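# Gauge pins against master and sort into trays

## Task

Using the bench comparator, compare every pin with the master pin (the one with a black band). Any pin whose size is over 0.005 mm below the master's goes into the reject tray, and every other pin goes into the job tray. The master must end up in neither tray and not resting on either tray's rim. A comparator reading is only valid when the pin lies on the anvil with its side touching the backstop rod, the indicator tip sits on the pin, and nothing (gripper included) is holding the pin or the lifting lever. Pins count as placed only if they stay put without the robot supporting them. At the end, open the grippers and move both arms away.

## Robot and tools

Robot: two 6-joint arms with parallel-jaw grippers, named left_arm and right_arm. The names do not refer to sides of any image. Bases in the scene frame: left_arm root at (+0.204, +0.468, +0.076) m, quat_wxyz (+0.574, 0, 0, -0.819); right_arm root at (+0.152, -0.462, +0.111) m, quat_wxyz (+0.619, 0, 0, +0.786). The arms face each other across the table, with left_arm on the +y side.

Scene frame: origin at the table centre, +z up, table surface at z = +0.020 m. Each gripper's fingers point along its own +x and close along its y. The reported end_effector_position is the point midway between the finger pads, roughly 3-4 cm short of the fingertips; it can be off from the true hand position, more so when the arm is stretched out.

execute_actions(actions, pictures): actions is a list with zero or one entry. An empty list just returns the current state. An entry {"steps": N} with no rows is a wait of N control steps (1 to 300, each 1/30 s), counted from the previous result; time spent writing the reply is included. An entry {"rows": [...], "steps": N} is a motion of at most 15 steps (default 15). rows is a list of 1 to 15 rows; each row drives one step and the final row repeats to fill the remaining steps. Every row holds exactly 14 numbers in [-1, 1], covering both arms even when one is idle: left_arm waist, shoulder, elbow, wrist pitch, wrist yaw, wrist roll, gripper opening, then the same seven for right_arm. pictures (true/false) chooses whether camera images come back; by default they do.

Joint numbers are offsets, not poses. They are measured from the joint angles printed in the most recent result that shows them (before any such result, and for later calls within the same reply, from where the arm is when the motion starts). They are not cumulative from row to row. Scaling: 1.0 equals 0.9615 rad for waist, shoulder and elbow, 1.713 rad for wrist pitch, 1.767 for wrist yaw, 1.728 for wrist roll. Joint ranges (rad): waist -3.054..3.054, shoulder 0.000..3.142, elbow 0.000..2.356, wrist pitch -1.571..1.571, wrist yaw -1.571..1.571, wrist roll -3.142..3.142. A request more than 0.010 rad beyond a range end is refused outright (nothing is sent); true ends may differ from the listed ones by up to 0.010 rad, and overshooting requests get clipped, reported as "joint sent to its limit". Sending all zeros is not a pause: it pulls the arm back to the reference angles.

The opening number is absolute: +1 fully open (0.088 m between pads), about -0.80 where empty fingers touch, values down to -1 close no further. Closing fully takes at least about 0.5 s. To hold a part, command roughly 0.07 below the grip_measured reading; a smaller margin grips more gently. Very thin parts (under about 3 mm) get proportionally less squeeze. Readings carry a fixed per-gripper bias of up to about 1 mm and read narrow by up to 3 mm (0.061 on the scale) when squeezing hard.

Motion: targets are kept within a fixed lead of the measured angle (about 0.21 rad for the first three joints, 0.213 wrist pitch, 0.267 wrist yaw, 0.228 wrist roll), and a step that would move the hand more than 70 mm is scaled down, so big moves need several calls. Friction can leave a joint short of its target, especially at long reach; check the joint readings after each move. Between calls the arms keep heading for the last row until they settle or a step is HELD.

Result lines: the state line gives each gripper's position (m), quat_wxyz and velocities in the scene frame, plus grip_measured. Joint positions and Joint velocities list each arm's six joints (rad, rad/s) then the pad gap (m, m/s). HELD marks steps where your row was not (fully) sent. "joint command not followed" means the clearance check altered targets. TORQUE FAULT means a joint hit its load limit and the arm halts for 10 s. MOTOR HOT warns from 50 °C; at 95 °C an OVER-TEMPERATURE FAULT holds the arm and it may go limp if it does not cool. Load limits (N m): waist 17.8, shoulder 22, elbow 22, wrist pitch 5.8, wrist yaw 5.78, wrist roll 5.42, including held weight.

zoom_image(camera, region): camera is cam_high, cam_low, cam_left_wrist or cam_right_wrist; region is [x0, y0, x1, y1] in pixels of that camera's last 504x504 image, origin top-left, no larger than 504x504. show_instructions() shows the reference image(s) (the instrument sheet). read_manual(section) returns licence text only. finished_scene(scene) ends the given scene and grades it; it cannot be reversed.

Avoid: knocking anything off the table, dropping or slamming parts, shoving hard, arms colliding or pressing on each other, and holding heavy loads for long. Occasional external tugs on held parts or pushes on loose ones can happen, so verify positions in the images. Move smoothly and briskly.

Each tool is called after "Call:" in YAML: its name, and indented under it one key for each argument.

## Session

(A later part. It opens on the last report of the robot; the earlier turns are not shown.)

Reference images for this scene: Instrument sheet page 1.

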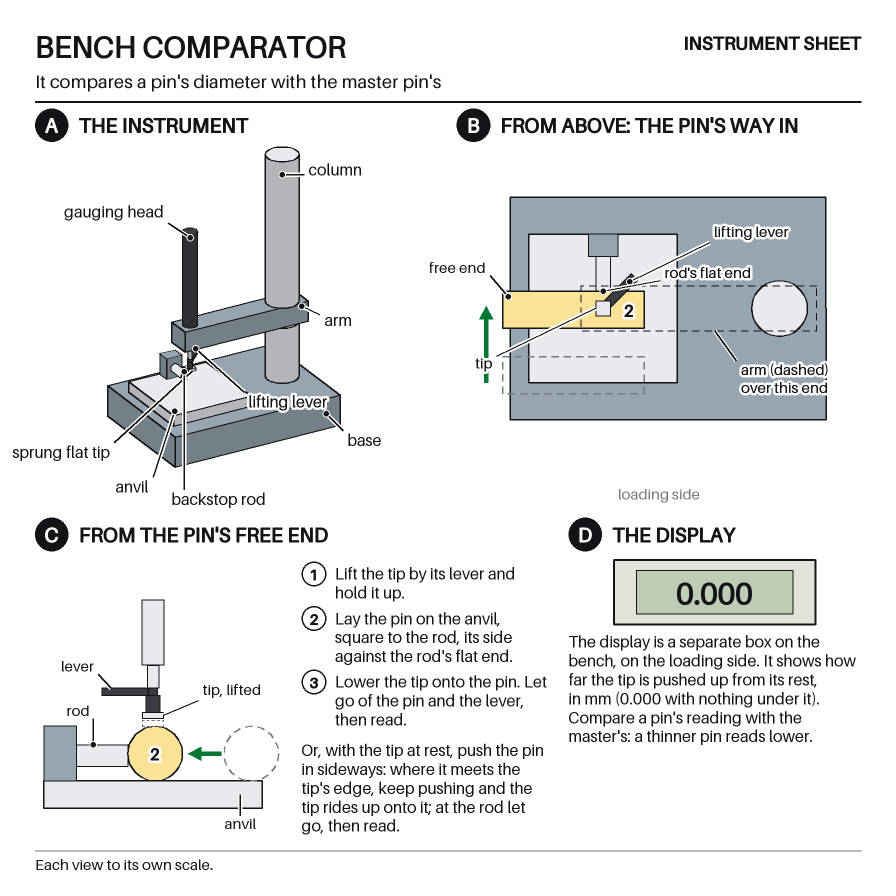

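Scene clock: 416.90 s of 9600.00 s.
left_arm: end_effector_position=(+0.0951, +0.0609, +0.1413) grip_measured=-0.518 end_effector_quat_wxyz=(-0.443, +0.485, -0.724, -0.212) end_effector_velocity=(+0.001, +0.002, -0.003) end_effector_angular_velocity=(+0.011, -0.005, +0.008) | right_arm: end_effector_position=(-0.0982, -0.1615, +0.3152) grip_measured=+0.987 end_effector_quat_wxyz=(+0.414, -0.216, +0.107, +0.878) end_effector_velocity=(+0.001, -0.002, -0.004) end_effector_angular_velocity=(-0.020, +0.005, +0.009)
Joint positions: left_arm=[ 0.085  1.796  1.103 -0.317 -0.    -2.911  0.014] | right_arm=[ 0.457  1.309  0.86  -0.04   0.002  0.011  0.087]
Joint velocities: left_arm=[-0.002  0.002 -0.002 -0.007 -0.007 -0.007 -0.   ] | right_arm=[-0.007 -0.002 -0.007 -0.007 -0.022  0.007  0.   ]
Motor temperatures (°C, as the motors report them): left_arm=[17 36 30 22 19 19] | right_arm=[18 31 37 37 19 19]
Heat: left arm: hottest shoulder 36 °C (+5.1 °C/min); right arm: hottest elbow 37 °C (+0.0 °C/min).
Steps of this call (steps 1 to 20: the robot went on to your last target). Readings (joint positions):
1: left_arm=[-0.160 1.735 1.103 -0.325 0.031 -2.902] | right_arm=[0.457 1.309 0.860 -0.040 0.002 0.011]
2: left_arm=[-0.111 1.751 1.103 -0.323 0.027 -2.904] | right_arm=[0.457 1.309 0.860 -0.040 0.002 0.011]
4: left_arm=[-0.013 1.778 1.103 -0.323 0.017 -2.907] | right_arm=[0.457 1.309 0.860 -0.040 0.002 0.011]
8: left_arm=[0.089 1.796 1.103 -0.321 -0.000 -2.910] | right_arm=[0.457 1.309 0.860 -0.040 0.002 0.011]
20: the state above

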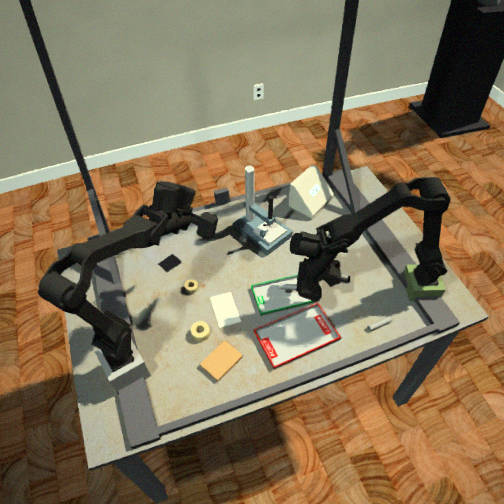

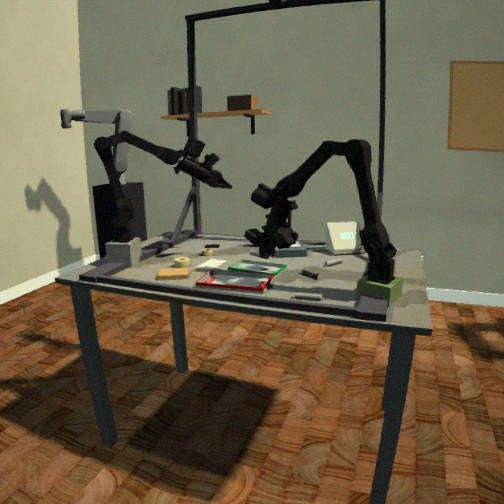

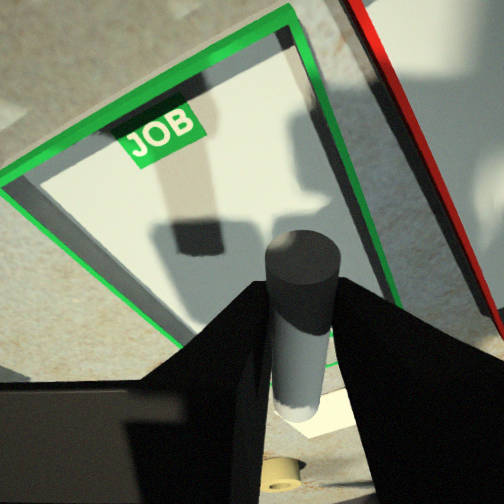

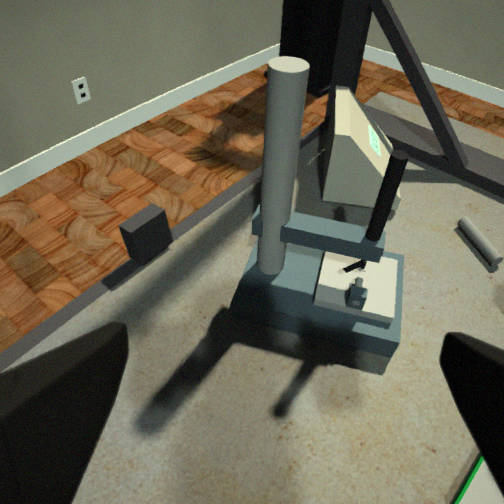

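Call:
execute_actions:
  actions:
    - {"rows":[[0,0.02,0,0,0,-0.03,-0.75,0,0,0,0,0,0,1],[0,0.05,0,0.01,0,-0.06,-0.75,0,0,0,0,0,0,1],[0,0.08,0,0.02,0,-0.09,-0.75,0,0,0,0,0,0,1],[0,0.11,0,0.04,0,-0.11,-0.75,0,0,0,0,0,0,1],[0,0.13,0,0.05,0,-0.11,-0.75,0,0,0,0,0,0,1]],"steps":15}

Scene clock: 424.70 s of 9600.00 s.
left_arm: end_effector_position=(+0.0934, +0.0543, +0.0977) grip_measured=-0.518 end_effector_quat_wxyz=(-0.413, +0.516, -0.692, -0.291) end_effector_velocity=(+0.002, +0.006, -0.004) end_effector_angular_velocity=(+0.029, +0.004, +0.033) | right_arm: end_effector_position=(-0.0982, -0.1615, +0.3152) grip_measured=+0.987 end_effector_quat_wxyz=(+0.414, -0.216, +0.107, +0.878) end_effector_velocity=(-0.001, +0.000, -0.001) end_effector_angular_velocity=(-0.004, +0.009, +0.001)
Joint positions: left_arm=[ 0.085  1.923  1.099 -0.234 -0.    -3.095  0.014] | right_arm=[ 0.457  1.309  0.86  -0.04   0.002  0.011  0.087]
Joint velocities: left_arm=[-0.002 -0.002 -0.007 -0.022 -0.007 -0.037 -0.   ] | right_arm=[-0.002  0.002 -0.002  0.007 -0.007  0.007 -0.   ]
Motor temperatures (°C, as the motors report them): left_arm=[17 35 30 22 19 19] | right_arm=[18 31 37 37 19 19]
Heat: left arm: hottest shoulder 35 °C (+4.0 °C/min); right arm: hottest elbow 37 °C (+0.0 °C/min).
Steps of this call (steps 1 to 15: the robot went on to your last target; steps 16 to 90: nothing new was sent; then 4.30 s passed at rest; steps 91 to 105: all 15 steps of this action). Readings (joint positions):
91: left_arm=[0.085 1.798 1.103 -0.317 -0.000 -2.922] | right_arm=[0.457 1.309 0.860 -0.040 0.002 0.011]
92: left_arm=[0.085 1.805 1.103 -0.316 -0.000 -2.949] | right_arm=[0.457 1.309 0.860 -0.040 0.002 0.011]
94: left_arm=[0.085 1.834 1.103 -0.290 -0.000 -3.018] | right_arm=[0.457 1.309 0.860 -0.040 0.002 0.011]
98: left_arm=[0.085 1.909 1.102 -0.252 -0.000 -3.080] | right_arm=[0.457 1.309 0.860 -0.040 0.002 0.011]
105: the state above

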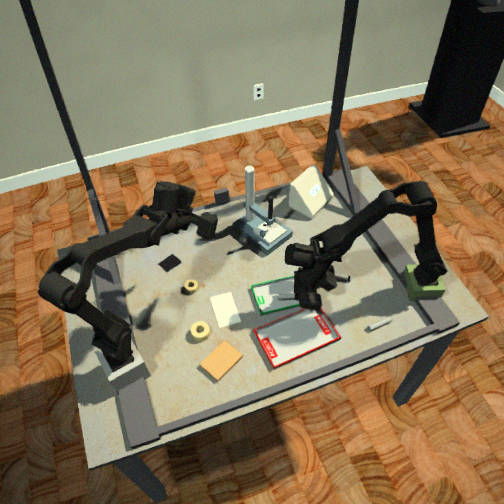

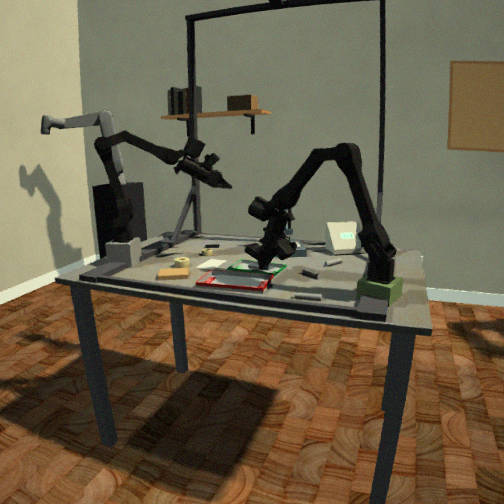

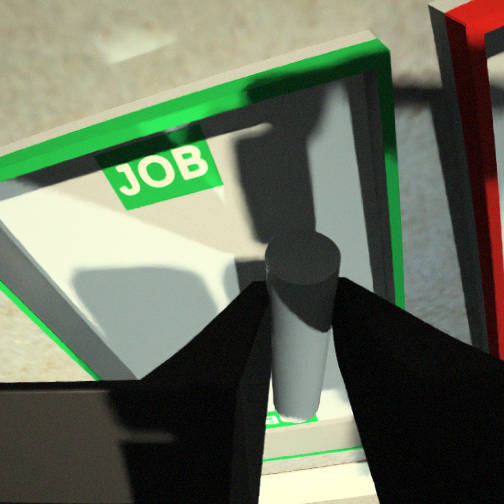

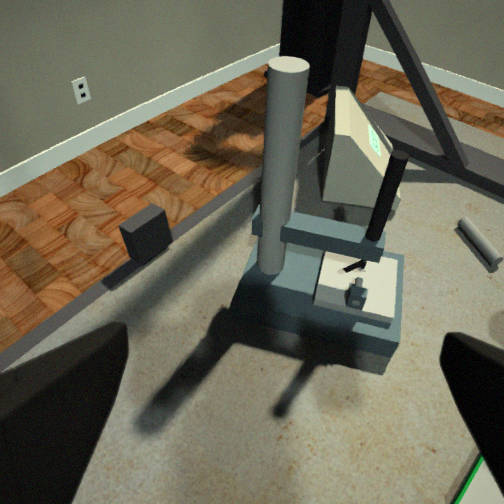

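Call:
execute_actions:
  actions:
    - {"rows":[[-0.02,-0.03,-0.03,0,0,0,-0.75,0,0,0,0,0,0,1],[-0.04,-0.06,-0.06,0,0,0,-0.75,0,0,0,0,0,0,1],[-0.05,-0.09,-0.095,0,0,0,-0.75,0,0,0,0,0,0,1],[-0.05,-0.09,-0.095,0,0,0,-0.75,0,0,0,0,0,0,1],[-0.05,-0.09,-0.095,0,0,0,-0.75,0,0,0,0,0,0,1],[-0.05,-0.09,-0.095,0,0,0,-0.75,0,0,0,0,0,0,1],[-0.05,-0.08,-0.095,0,0,0,-0.75,0,0,0,0,0,0,1],[-0.05,-0.07,-0.095,0,0,0,-0.75,0,0,0,0,0,0,1]],"steps":15}

Scene clock: 432.33 s of 9600.00 s.
left_arm: end_effector_position=(+0.0811, +0.0830, +0.0961) grip_measured=-0.518 end_effector_quat_wxyz=(-0.428, +0.495, -0.699, -0.288) end_effector_velocity=(+0.004, +0.004, -0.002) end_effector_angular_velocity=(+0.016, -0.022, +0.014) | right_arm: end_effector_position=(-0.0982, -0.1615, +0.3152) grip_measured=+0.987 end_effector_quat_wxyz=(+0.414, -0.216, +0.107, +0.878) end_effector_velocity=(+0.002, -0.002, -0.004) end_effector_angular_velocity=(-0.007, -0.026, +0.014)
Joint positions: left_arm=[ 0.037  1.859  1.013 -0.238 -0.    -3.096  0.014] | right_arm=[ 0.457  1.309  0.86  -0.04   0.002  0.011  0.087]
Joint velocities: left_arm=[-0.002 -0.002 -0.002 -0.022 -0.022 -0.007 -0.   ] | right_arm=[-0.002 -0.002 -0.002 -0.022 -0.007 -0.022  0.   ]
Motor temperatures (°C, as the motors report them): left_arm=[17 35 30 22 19 19] | right_arm=[18 31 37 37 19 19]
Heat: left arm: hottest shoulder 35 °C (+3.0 °C/min); right arm: hottest elbow 37 °C (+0.0 °C/min).
Steps of this call (steps 1 to 15: the robot went on to your last target; steps 16 to 90: nothing new was sent; then 4.13 s passed at rest; steps 91 to 105: all 15 steps of this action). Readings (joint positions):
91: left_arm=[0.084 1.922 1.095 -0.233 -0.000 -3.096] | right_arm=[0.457 1.309 0.860 -0.040 0.002 0.011]
92: left_arm=[0.079 1.914 1.086 -0.231 -0.000 -3.096] | right_arm=[0.457 1.309 0.860 -0.040 0.002 0.011]
94: left_arm=[0.060 1.883 1.048 -0.235 -0.000 -3.096] | right_arm=[0.457 1.309 0.860 -0.040 0.002 0.011]
98: left_arm=[0.038 1.859 1.018 -0.238 -0.000 -3.096] | right_arm=[0.457 1.309 0.860 -0.040 0.002 0.011]
105: the state above

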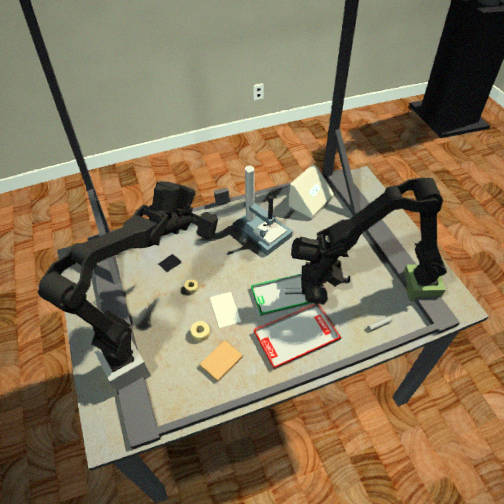

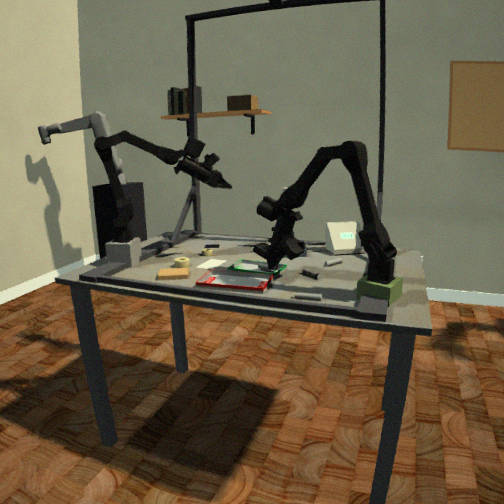

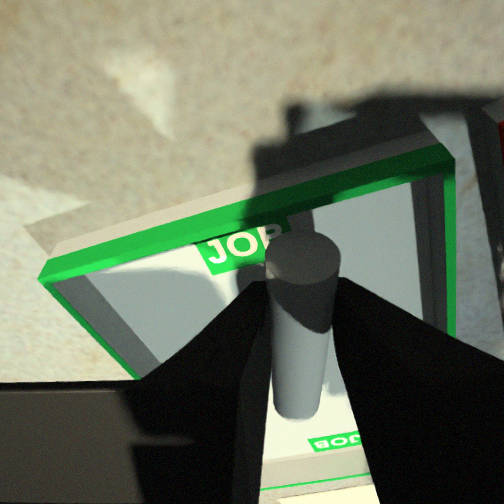

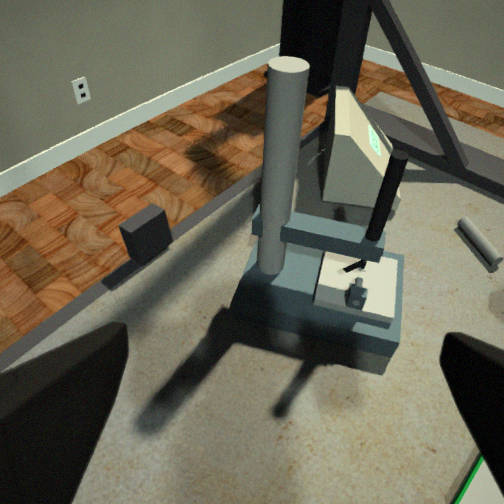

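Call:
execute_actions:
  actions:
    - {"rows":[[0,0.015,0.02,0,0,0,-0.75,0,0,0,0,0,0,1],[0,0.03,0.035,0,0,0,-0.75,0,0,0,0,0,0,1],[0,0.04,0.035,0,0,0,-0.75,0,0,0,0,0,0,1],[0,0.05,0.035,0,0,0,-0.75,0,0,0,0,0,0,1],[0,0.06,0.035,0,0,0,-0.75,0,0,0,0,0,0,1],[0,0.067,0.035,0,0,0,-0.75,0,0,0,0,0,0,1]],"steps":14}

Scene clock: 438.10 s of 9600.00 s.
left_arm: end_effector_position=(+0.0799, +0.0791, +0.0847) grip_measured=-0.518 end_effector_quat_wxyz=(-0.436, +0.492, -0.694, -0.294) end_effector_velocity=(-0.002, +0.000, -0.001) end_effector_angular_velocity=(-0.001, +0.004, +0.016) | right_arm: end_effector_position=(-0.0982, -0.1615, +0.3152) grip_measured=+0.987 end_effector_quat_wxyz=(+0.414, -0.216, +0.107, +0.878) end_effector_velocity=(-0.002, -0.002, +0.003) end_effector_angular_velocity=(+0.007, +0.011, +0.020)
Joint positions: left_arm=[ 0.037  1.908  1.038 -0.238 -0.    -3.096  0.014] | right_arm=[ 0.457  1.309  0.86  -0.04   0.002  0.011  0.087]
Joint velocities: left_arm=[-0.007  0.002 -0.002  0.007 -0.007 -0.022 -0.   ] | right_arm=[-0.002 -0.007 -0.002  0.007 -0.022 -0.007 -0.   ]
Motor temperatures (°C, as the motors report them): left_arm=[17 35 30 22 19 19] | right_arm=[18 31 37 37 19 19]
Heat: left arm: hottest shoulder 35 °C (+2.0 °C/min); right arm: hottest elbow 37 °C (+0.0 °C/min).
Steps of this call (steps 1 to 15: the robot went on to your last target; steps 16 to 90: nothing new was sent; then 2.30 s passed at rest; steps 91 to 104: all 14 steps of this action). Readings (joint positions):
91: left_arm=[0.037 1.860 1.013 -0.238 -0.000 -3.096] | right_arm=[0.457 1.309 0.860 -0.040 0.002 0.011]
92: left_arm=[0.037 1.863 1.017 -0.238 -0.000 -3.096] | right_arm=[0.457 1.309 0.860 -0.040 0.002 0.011]
94: left_arm=[0.037 1.878 1.028 -0.238 -0.000 -3.096] | right_arm=[0.457 1.309 0.860 -0.040 0.002 0.011]
98: left_arm=[0.037 1.906 1.037 -0.238 -0.000 -3.096] | right_arm=[0.457 1.309 0.860 -0.040 0.002 0.011]
104: the state above

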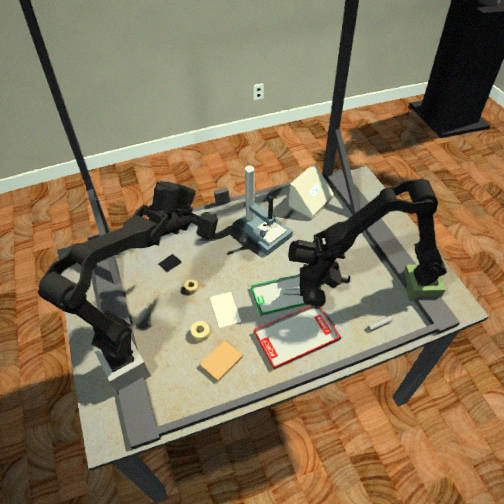

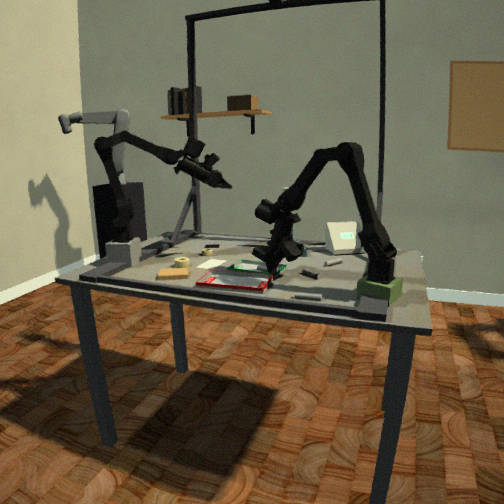

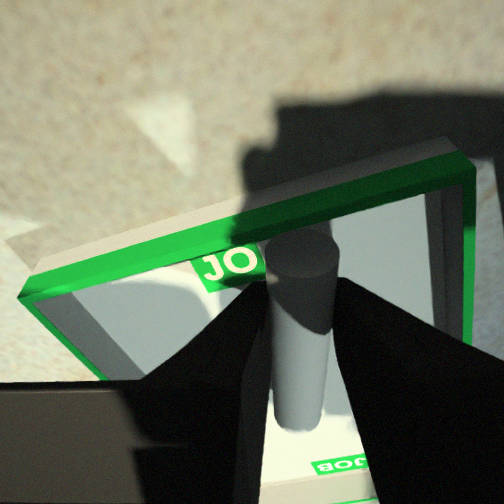

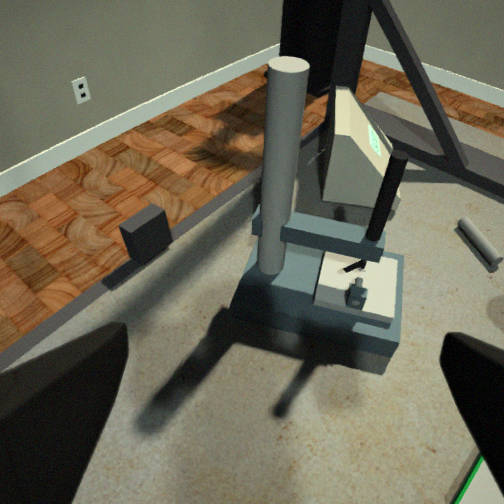

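Call:
execute_actions:
  actions:
    - {"rows":[[0,0.01,0.025,0,0,0,-0.75,0,0,0,0,0,0,1],[0,0.025,0.045,0,0,0,-0.75,0,0,0,0,0,0,1],[0,0.04,0.05,0,0,0,-0.75,0,0,0,0,0,0,1],[0,0.052,0.05,0,0,0,-0.75,0,0,0,0,0,0,1]],"steps":12}

Scene clock: 442.60 s of 9600.00 s.
left_arm: end_effector_position=(+0.0767, +0.0692, +0.0839) grip_measured=-0.518 end_effector_quat_wxyz=(-0.434, +0.493, -0.695, -0.292) end_effector_velocity=(+0.000, +0.001, -0.001) end_effector_angular_velocity=(+0.006, -0.005, +0.007) | right_arm: end_effector_position=(-0.0982, -0.1615, +0.3152) grip_measured=+0.987 end_effector_quat_wxyz=(+0.414, -0.216, +0.107, +0.878) end_effector_velocity=(+0.002, -0.002, -0.004) end_effector_angular_velocity=(-0.007, -0.026, +0.014)
Joint positions: left_arm=[ 0.037  1.94   1.078 -0.239 -0.    -3.096  0.014] | right_arm=[ 0.457  1.309  0.86  -0.04   0.002  0.011  0.087]
Joint velocities: left_arm=[-0.002  0.002  0.002 -0.007 -0.007 -0.007 -0.   ] | right_arm=[-0.002 -0.002 -0.002 -0.022 -0.007 -0.022 -0.   ]
Motor temperatures (°C, as the motors report them): left_arm=[17 34 30 22 19 19] | right_arm=[18 31 37 37 19 19]
Heat: left arm: hottest shoulder 34 °C (+1.0 °C/min); right arm: hottest elbow 37 °C (+0.0 °C/min).
Steps of this call (steps 1 to 15: the robot went on to your last target; steps 16 to 90: nothing new was sent; then 1.10 s passed at rest; steps 91 to 102: all 12 steps of this action). Readings (joint positions):
91: left_arm=[0.037 1.908 1.041 -0.239 -0.000 -3.096] | right_arm=[0.457 1.309 0.860 -0.040 0.002 0.011]
92: left_arm=[0.037 1.910 1.046 -0.241 -0.000 -3.096] | right_arm=[0.457 1.309 0.860 -0.040 0.002 0.011]
94: left_arm=[0.037 1.923 1.063 -0.242 -0.000 -3.096] | right_arm=[0.457 1.309 0.860 -0.040 0.002 0.011]
98: left_arm=[0.037 1.939 1.077 -0.239 -0.000 -3.096] | right_arm=[0.457 1.309 0.860 -0.040 0.002 0.011]
102: the state above

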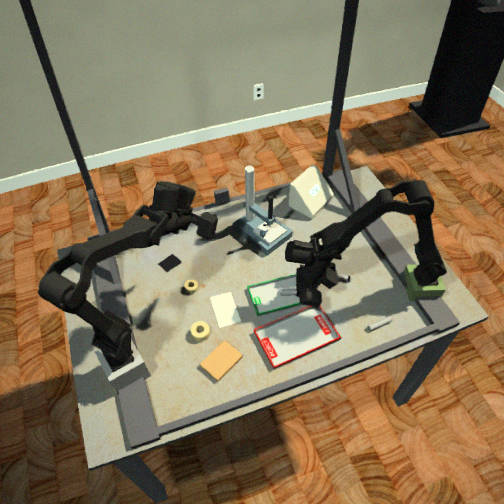

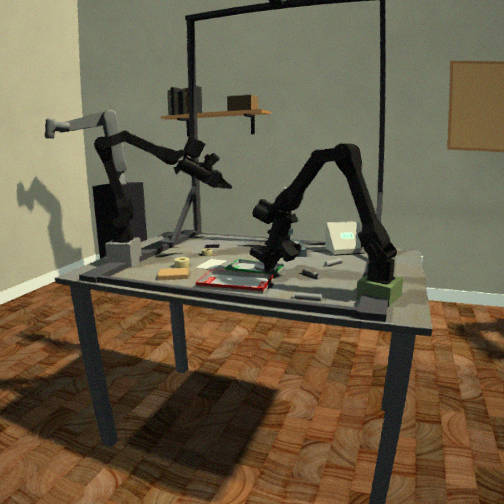

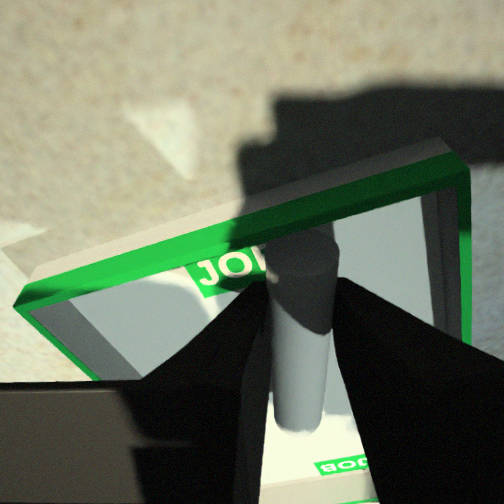

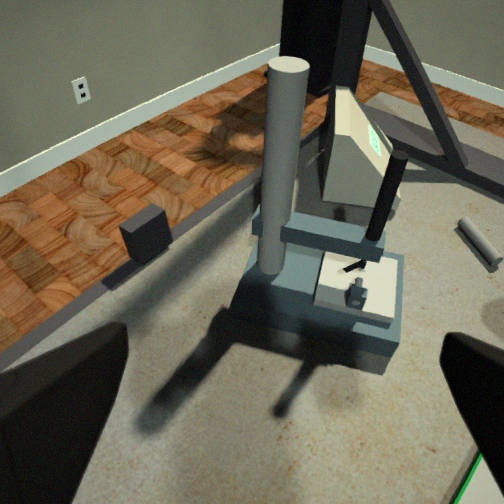

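Call:
execute_actions:
  actions:
    - {"rows":[[0,-0.015,0,0,0,0,-0.75,0,0,0,0,0,0,1],[0,-0.03,0,0,0,0,-0.75,0,0,0,0,0,0,1],[0,-0.035,0.01,0,0,0,-0.75,0,0,0,0,0,0,1],[0,-0.026,0.025,0,0,0,-0.75,0,0,0,0,0,0,1],[0,-0.01,0.04,0,0,0,-0.75,0,0,0,0,0,0,1],[0,0.005,0.055,0,0,0,-0.75,0,0,0,0,0,0,1],[0,0.02,0.06,0,0,0,-0.75,0,0,0,0,0,0,1],[0,0.03,0.06,0,0,0,-0.75,0,0,0,0,0,0,1]],"steps":15}

Scene clock: 449.10 s of 9600.00 s.
left_arm: end_effector_position=(+0.0727, +0.0567, +0.0886) grip_measured=-0.518 end_effector_quat_wxyz=(-0.427, +0.496, -0.700, -0.287) end_effector_velocity=(+0.003, +0.004, -0.013) end_effector_angular_velocity=(+0.036, -0.007, +0.025) | right_arm: end_effector_position=(-0.0982, -0.1615, +0.3152) grip_measured=+0.987 end_effector_quat_wxyz=(+0.414, -0.216, +0.107, +0.878) end_effector_velocity=(+0.003, +0.000, -0.004) end_effector_angular_velocity=(-0.002, -0.032, +0.001)
Joint positions: left_arm=[ 0.037  1.963  1.124 -0.24  -0.    -3.096  0.014] | right_arm=[ 0.457  1.309  0.86  -0.04   0.002  0.011  0.087]
Joint velocities: left_arm=[ 0.002  0.027 -0.002 -0.007 -0.007 -0.022  0.   ] | right_arm=[-0.002  0.002  0.002 -0.022  0.007 -0.022 -0.   ]
Motor temperatures (°C, as the motors report them): left_arm=[17 34 30 22 19 19] | right_arm=[18 31 37 37 19 19]
Heat: left arm: hottest shoulder 34 °C (+1.0 °C/min); right arm: hottest elbow 37 °C (+0.0 °C/min).
Steps of this call (steps 1 to 15: the robot went on to your last target; steps 16 to 90: nothing new was sent; then 3.00 s passed at rest; steps 91 to 105: all 15 steps of this action). Readings (joint positions):
91: left_arm=[0.037 1.939 1.078 -0.239 -0.000 -3.096] | right_arm=[0.457 1.309 0.860 -0.040 0.002 0.011]
92: left_arm=[0.037 1.936 1.078 -0.239 -0.000 -3.096] | right_arm=[0.457 1.309 0.860 -0.040 0.002 0.011]
94: left_arm=[0.037 1.930 1.080 -0.240 -0.000 -3.096] | right_arm=[0.457 1.309 0.860 -0.040 0.002 0.011]
98: left_arm=[0.037 1.942 1.110 -0.241 -0.000 -3.096] | right_arm=[0.457 1.309 0.860 -0.040 0.002 0.011]
105: the state above

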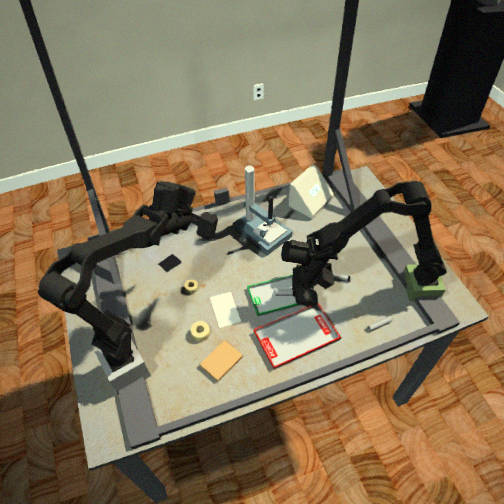

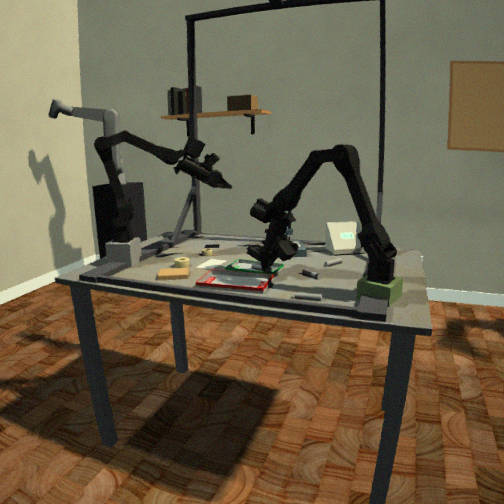

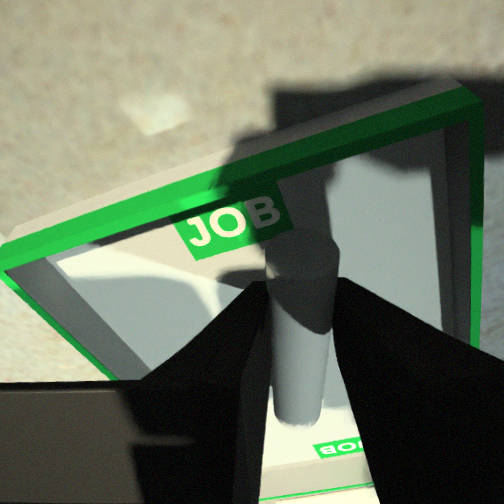

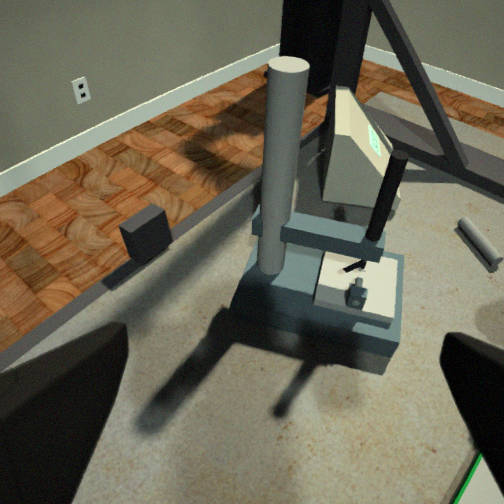

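Call:
execute_actions:
  actions:
    - {"rows":[[0,0.008,0,0,0,0,-0.5,0,0,0,0,0,0,1],[0,0.008,0,0,0,0,-0.4,0,0,0,0,0,0,1],[0,0.008,0,0,0,0,-0.3,0,0,0,0,0,0,1],[0,0.008,0,0,0,0,-0.1,0,0,0,0,0,0,1],[0,0.008,0,0,0,0,0.1,0,0,0,0,0,0,1],[0,0,0,0,0,0,0.1,0,0,0,0,0,0,1],[0,-0.04,0,0,0,0,0.1,0,0,0,0,0,0,1],[0,-0.1,0,-0.02,0,0,0.1,0,0,0,0,0,0,1],[0,-0.17,0,-0.04,0,0,0.1,0,0,0,0,0,0,1],[0,-0.25,-0.02,-0.06,0,0,0.1,0,0,0,0,0,0,1],[0,-0.33,-0.08,-0.08,0,0,0.15,0,0,0,0,0,0,1],[0.05,-0.41,-0.16,-0.095,0,0,0.15,0,0,0,0,0,0,1],[0.12,-0.49,-0.24,-0.095,0,0,0.15,0,0,0,0,0,0,1],[0.2,-0.57,-0.32,-0.095,0,0,0.15,0,0,0,0,0,0,1],[0.28,-0.65,-0.4,-0.095,0,0,0.15,0,0,0,0,0,0,1]],"steps":15}
  pictures: false

Call:
execute_actions:
  actions:
    - {"rows":[[0.36,-0.73,-0.48,-0.095,0,0,0.15,0,0,0,0,0,0,1],[0.638,-0.924,-0.704,-0.095,0,-0.015,0.15,0,0,0,0,0,0,1]],"steps":15}

Scene clock: 461.47 s of 9600.00 s.
left_arm: end_effector_position=(+0.1233, +0.1029, +0.1683) grip_measured=+0.134 end_effector_quat_wxyz=(-0.382, +0.541, -0.694, -0.282) end_effector_velocity=(+0.593, +0.229, +0.118) end_effector_angular_velocity=(-0.203, +0.068, +1.418) | right_arm: end_effector_position=(-0.0982, -0.1615, +0.3152) grip_measured=+0.987 end_effector_quat_wxyz=(+0.414, -0.216, +0.107, +0.878) end_effector_velocity=(+0.002, +0.000, -0.002) end_effector_angular_velocity=(+0.009, -0.022, +0.001)
Joint positions: left_arm=[ 0.13   1.57   0.954 -0.372  0.004 -3.096  0.046] | right_arm=[ 0.457  1.309  0.86  -0.04   0.002  0.011  0.087]
Joint velocities: left_arm=[ 1.424 -1.619 -1.223 -0.183  0.022 -0.007  0.009] | right_arm=[-0.002 -0.002 -0.002 -0.007  0.007 -0.022 -0.   ]
Motor temperatures (°C, as the motors report them): left_arm=[17 34 30 22 19 19] | right_arm=[18 31 37 37 19 19]
Heat: left arm: hottest shoulder 34 °C (+0.0 °C/min); right arm: hottest elbow 37 °C (+0.0 °C/min).
Steps of this call (steps 1 to 15: the robot went on to your last target; steps 16 to 90: nothing new was sent; then 8.87 s passed at rest; steps 91 to 105: all 15 steps of this action). Readings (joint positions):
91: left_arm=[0.037 1.963 1.124 -0.240 -0.000 -3.096] | right_arm=[0.457 1.309 0.860 -0.040 0.002 0.011]
92: left_arm=[0.037 1.963 1.124 -0.240 -0.000 -3.096] | right_arm=[0.457 1.309 0.860 -0.040 0.002 0.011]
94: left_arm=[0.037 1.964 1.124 -0.240 -0.000 -3.096] | right_arm=[0.457 1.309 0.860 -0.040 0.002 0.011]
98: left_arm=[0.037 1.946 1.124 -0.248 -0.000 -3.096] | right_arm=[0.457 1.309 0.860 -0.040 0.002 0.011]
105: the state above

Scene clock: 461.97 s of 9600.00 s.
left_arm: end_effector_position=(+0.2756, +0.2923, +0.1188) grip_measured=+0.148 end_effector_quat_wxyz=(-0.280, +0.721, -0.494, -0.396) end_effector_velocity=(+0.043, -0.055, +0.166) end_effector_angular_velocity=(-1.111, -0.438, +0.107) | right_arm: end_effector_position=(-0.0982, -0.1615, +0.3152) grip_measured=+0.987 end_effector_quat_wxyz=(+0.414, -0.216, +0.107, +0.878) end_effector_velocity=(+0.002, -0.002, -0.000) end_effector_angular_velocity=(+0.001, -0.020, +0.014)
Joint positions: left_arm=[ 0.731  0.76   0.292 -0.545  0.    -3.116  0.046] | right_arm=[ 0.457  1.309  0.86  -0.04   0.002  0.011  0.087]
Joint velocities: left_arm=[ 0.105 -1.17  -0.144  0.168  0.007 -0.007 -0.   ] | right_arm=[-0.002 -0.007  0.002 -0.022 -0.007 -0.022 -0.   ]
Motor temperatures (°C, as the motors report them): left_arm=[17 34 30 22 19 19] | right_arm=[18 31 37 37 19 19]
Heat: left arm: hottest shoulder 34 °C (+0.0 °C/min); right arm: hottest elbow 37 °C (+0.0 °C/min).
Steps of this call (steps 1 to 15: all 15 steps of this action). Readings (joint positions):
1: left_arm=[0.178 1.522 0.917 -0.397 0.004 -3.096] | right_arm=[0.457 1.309 0.860 -0.040 0.002 0.011]
2: left_arm=[0.226 1.479 0.880 -0.426 0.004 -3.097] | right_arm=[0.457 1.309 0.860 -0.040 0.002 0.011]
4: left_arm=[0.323 1.392 0.792 -0.472 0.004 -3.104] | right_arm=[0.457 1.309 0.860 -0.040 0.002 0.011]
8: left_arm=[0.546 1.179 0.586 -0.513 0.004 -3.112] | right_arm=[0.457 1.309 0.860 -0.040 0.002 0.011]
15: the state above

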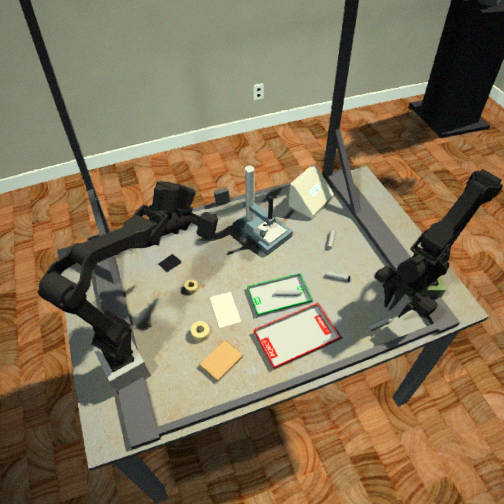

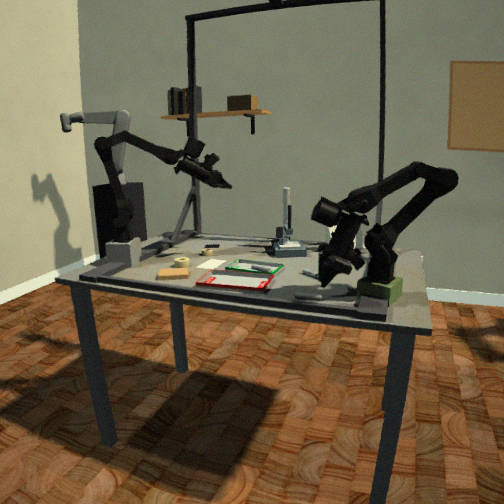

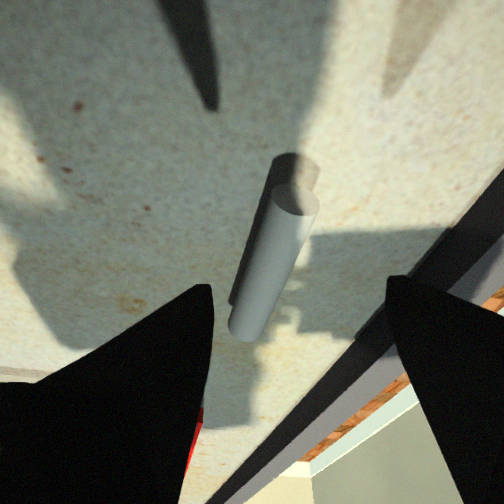

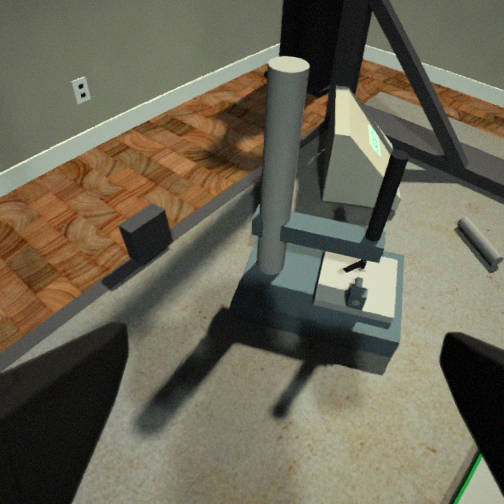

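Call:
execute_actions:
  actions: []

Scene clock: 464.53 s of 9600.00 s.
left_arm: end_effector_position=(+0.2792, +0.2881, +0.1317) grip_measured=+0.148 end_effector_quat_wxyz=(-0.258, +0.740, -0.501, -0.367) end_effector_velocity=(-0.000, -0.001, +0.000) end_effector_angular_velocity=(-0.014, +0.015, +0.016) | right_arm: end_effector_position=(-0.0982, -0.1615, +0.3152) grip_measured=+0.987 end_effector_quat_wxyz=(+0.414, -0.216, +0.107, +0.878) end_effector_velocity=(-0.001, -0.002, -0.002) end_effector_angular_velocity=(-0.004, -0.007, +0.012)
Joint positions: left_arm=[ 0.74   0.685  0.287 -0.533  0.    -3.117  0.046] | right_arm=[ 0.457  1.309  0.86  -0.04   0.002  0.011  0.087]
Joint velocities: left_arm=[ 0.002 -0.002 -0.002  0.007  0.007 -0.022 -0.   ] | right_arm=[ 0.002 -0.002 -0.002 -0.007 -0.007 -0.007 -0.   ]
Motor temperatures (°C, as the motors report them): left_arm=[17 33 30 22 19 19] | right_arm=[18 31 37 37 19 19]
Heat: left arm: hottest shoulder 33 °C (-1.0 °C/min); right arm: hottest elbow 37 °C (+0.0 °C/min).
Steps of this call (steps 1 to 30: the robot went on to your last target; steps 31 to 77: nothing new was sent). Readings (joint positions):
1: left_arm=[0.734 0.731 0.291 -0.538 0.000 -3.116] | right_arm=[0.457 1.309 0.860 -0.040 0.002 0.011]
2: left_arm=[0.736 0.713 0.291 -0.533 0.000 -3.117] | right_arm=[0.457 1.309 0.860 -0.040 0.002 0.011]
4: left_arm=[0.739 0.694 0.290 -0.532 0.000 -3.117] | right_arm=[0.457 1.309 0.860 -0.040 0.002 0.011]
8: left_arm=[0.740 0.687 0.288 -0.533 0.000 -3.117] | right_arm=[0.457 1.309 0.860 -0.040 0.002 0.011]
77: the state above
All arms were judged still, so your last target was given up. Only a new action makes them travel on or press farther. Fingers that are still opening or closing keep moving.

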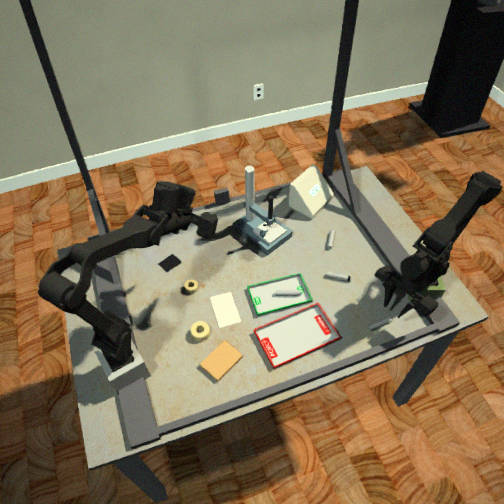

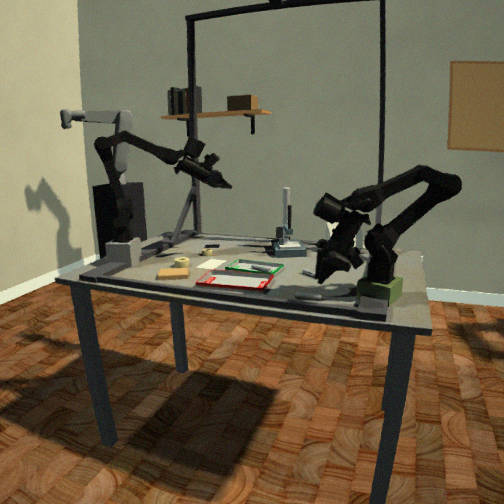

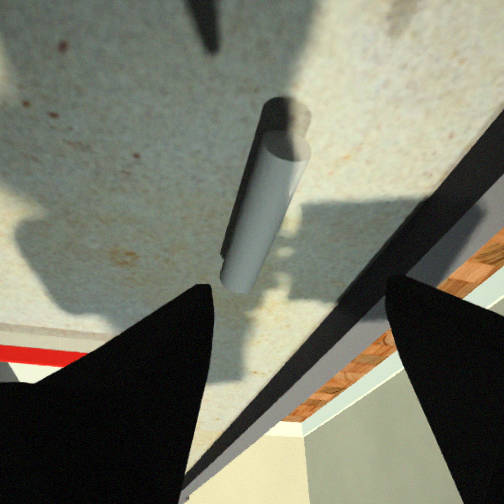

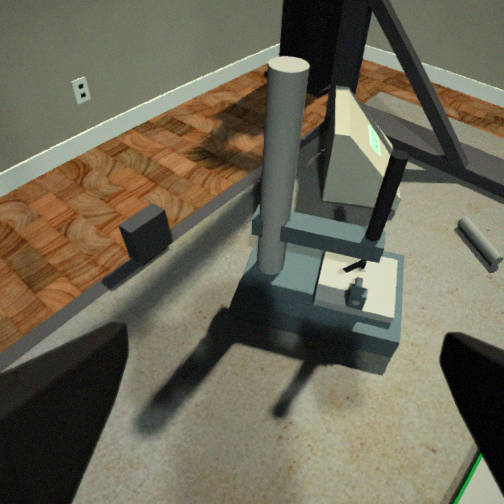

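Call:
execute_actions:
  actions:
    - {"rows":[[0,0.05,-0.02,0.03,0,0.04,0.2,0,0,0,0,0,0,1],[0,0.1,-0.04,0.06,0,0.08,0.2,0,0,0,0,0,0,1],[0,0.15,-0.05,0.09,0,0.12,0.2,0,0,0,0,0,0,1],[0,0.19,-0.06,0.11,0,0.15,0.2,0,0,0,0,0,0,1],[0,0.222,-0.068,0.117,0,0.168,0.2,0,0,0,0,0,0,1]],"steps":15}

Scene clock: 479.13 s of 9600.00 s.
left_arm: end_effector_position=(+0.2819, +0.2815, +0.0974) grip_measured=+0.198 end_effector_quat_wxyz=(-0.376, +0.680, -0.543, -0.320) end_effector_velocity=(-0.003, +0.007, -0.008) end_effector_angular_velocity=(+0.042, +0.020, -0.008) | right_arm: end_effector_position=(-0.0982, -0.1615, +0.3152) grip_measured=+0.987 end_effector_quat_wxyz=(+0.414, -0.216, +0.107, +0.878) end_effector_velocity=(-0.001, -0.002, -0.003) end_effector_angular_velocity=(-0.007, -0.010, +0.012)
Joint positions: left_arm=[ 0.74   0.894  0.23  -0.337  0.    -2.833  0.049] | right_arm=[ 0.457  1.309  0.86  -0.04   0.002  0.011  0.087]
Joint velocities: left_arm=[ 0.002  0.017 -0.007 -0.022  0.007  0.007  0.   ] | right_arm=[ 0.002  0.002 -0.002 -0.007 -0.007 -0.007 -0.   ]
Motor temperatures (°C, as the motors report them): left_arm=[17 31 29 22 19 19] | right_arm=[18 31 37 37 19 19]
Heat: left arm: hottest shoulder 31 °C (-4.1 °C/min); right arm: hottest elbow 37 °C (+0.0 °C/min).
Steps of this call (steps 1 to 90: nothing new was sent; then 11.10 s passed at rest; steps 91 to 105: all 15 steps of this action). Readings (joint positions):
91: left_arm=[0.740 0.692 0.286 -0.526 0.000 -3.105] | right_arm=[0.457 1.309 0.860 -0.040 0.002 0.011]
92: left_arm=[0.740 0.711 0.281 -0.497 0.000 -3.070] | right_arm=[0.457 1.309 0.860 -0.040 0.002 0.011]
94: left_arm=[0.740 0.782 0.266 -0.421 0.000 -2.971] | right_arm=[0.457 1.309 0.860 -0.040 0.002 0.011]
98: left_arm=[0.740 0.879 0.234 -0.358 0.000 -2.860] | right_arm=[0.457 1.309 0.860 -0.040 0.002 0.011]
105: the state above

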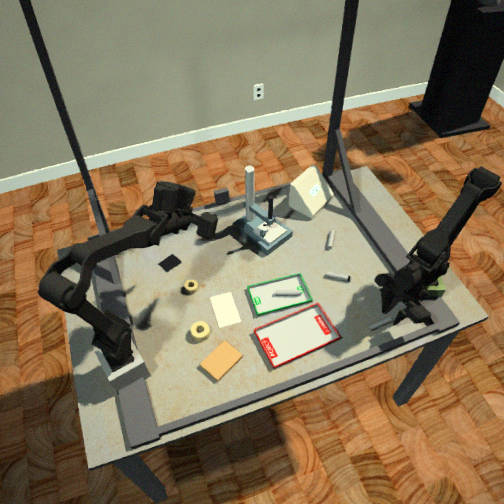

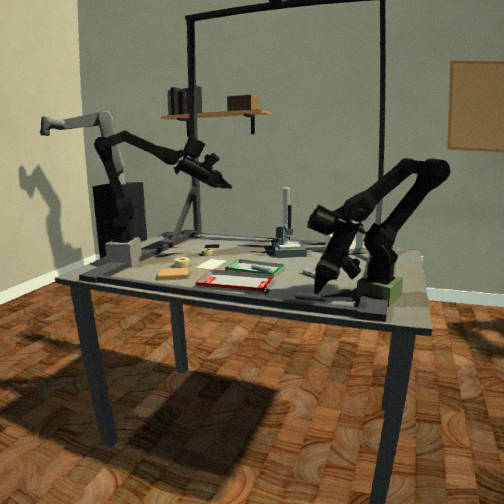

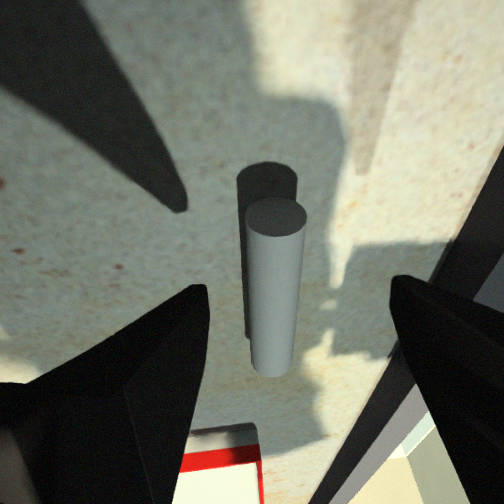

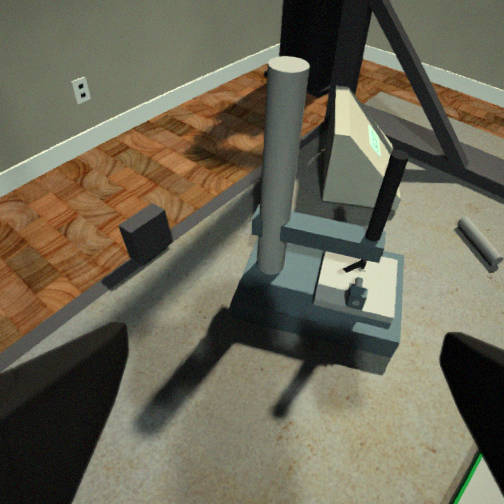

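Call:
execute_actions:
  actions:
    - {"rows":[[-0.015,0.025,-0.02,0.02,0,0,0.2,0,0,0,0,0,0,1],[-0.03,0.05,-0.035,0.04,0,0,0.2,0,0,0,0,0,0,1],[-0.035,0.065,-0.045,0.055,0,0,0.2,0,0,0,0,0,0,1]],"steps":12}

Scene clock: 483.40 s of 9600.00 s.
left_arm: end_effector_position=(+0.2768, +0.2781, +0.0856) grip_measured=+0.198 end_effector_quat_wxyz=(-0.381, +0.671, -0.553, -0.314) end_effector_velocity=(-0.000, +0.002, -0.002) end_effector_angular_velocity=(+0.012, +0.002, +0.008) | right_arm: end_effector_position=(-0.0982, -0.1615, +0.3152) grip_measured=+0.987 end_effector_quat_wxyz=(+0.414, -0.216, +0.107, +0.878) end_effector_velocity=(-0.002, -0.001, +0.001) end_effector_angular_velocity=(+0.003, +0.008, +0.020)
Joint positions: left_arm=[ 0.71   0.953  0.196 -0.247  0.    -2.831  0.049] | right_arm=[ 0.457  1.309  0.86  -0.04   0.002  0.011  0.087]
Joint velocities: left_arm=[-0.002  0.002 -0.002 -0.007 -0.007 -0.007 -0.   ] | right_arm=[-0.002 -0.002 -0.002  0.007 -0.022 -0.007 -0.   ]
Motor temperatures (°C, as the motors report them): left_arm=[17 30 29 22 19 19] | right_arm=[18 31 37 37 19 19]
Heat: left arm: hottest shoulder 30 °C (-5.0 °C/min); right arm: hottest elbow 37 °C (+0.0 °C/min).
Steps of this call (steps 1 to 15: the robot went on to your last target; steps 16 to 90: nothing new was sent; then 0.87 s passed at rest; steps 91 to 102: all 12 steps of this action). Readings (joint positions):
91: left_arm=[0.739 0.899 0.228 -0.328 0.000 -2.831] | right_arm=[0.457 1.309 0.860 -0.040 0.002 0.011]
92: left_arm=[0.733 0.908 0.223 -0.309 0.000 -2.831] | right_arm=[0.457 1.309 0.860 -0.040 0.002 0.011]
94: left_arm=[0.720 0.933 0.212 -0.274 0.000 -2.831] | right_arm=[0.457 1.309 0.860 -0.040 0.002 0.011]
98: left_arm=[0.712 0.951 0.196 -0.254 0.000 -2.831] | right_arm=[0.457 1.309 0.860 -0.040 0.002 0.011]
102: the state above

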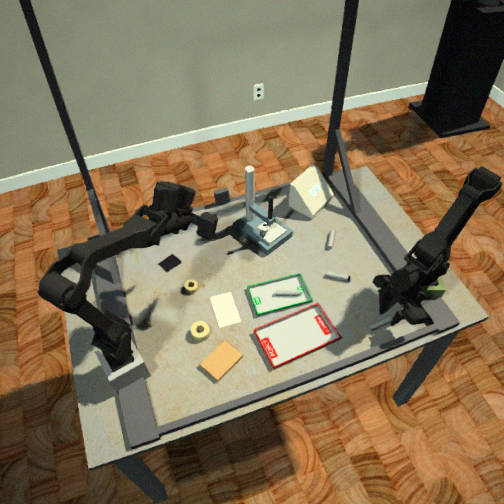

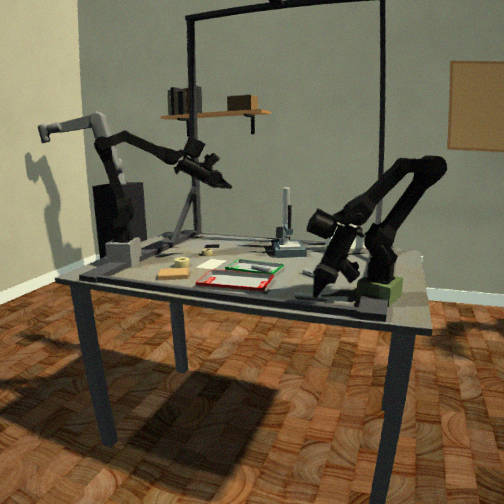

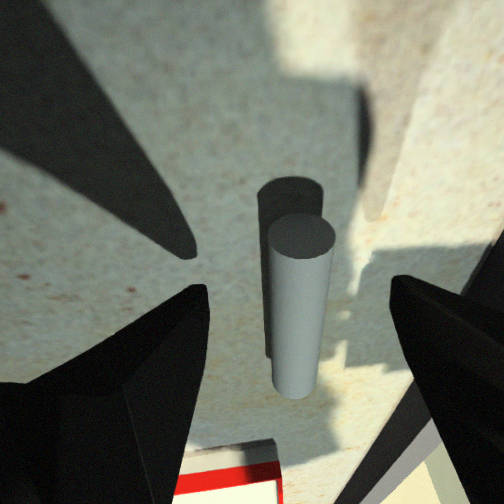

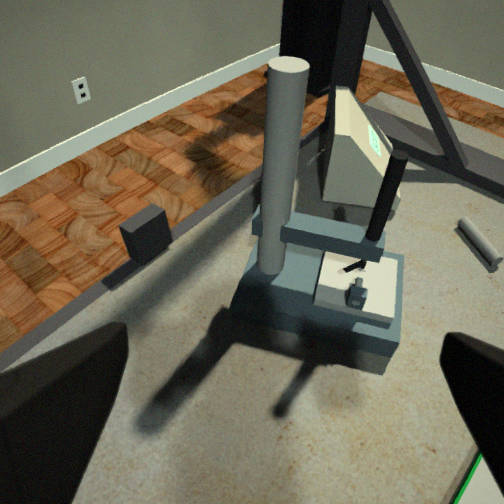

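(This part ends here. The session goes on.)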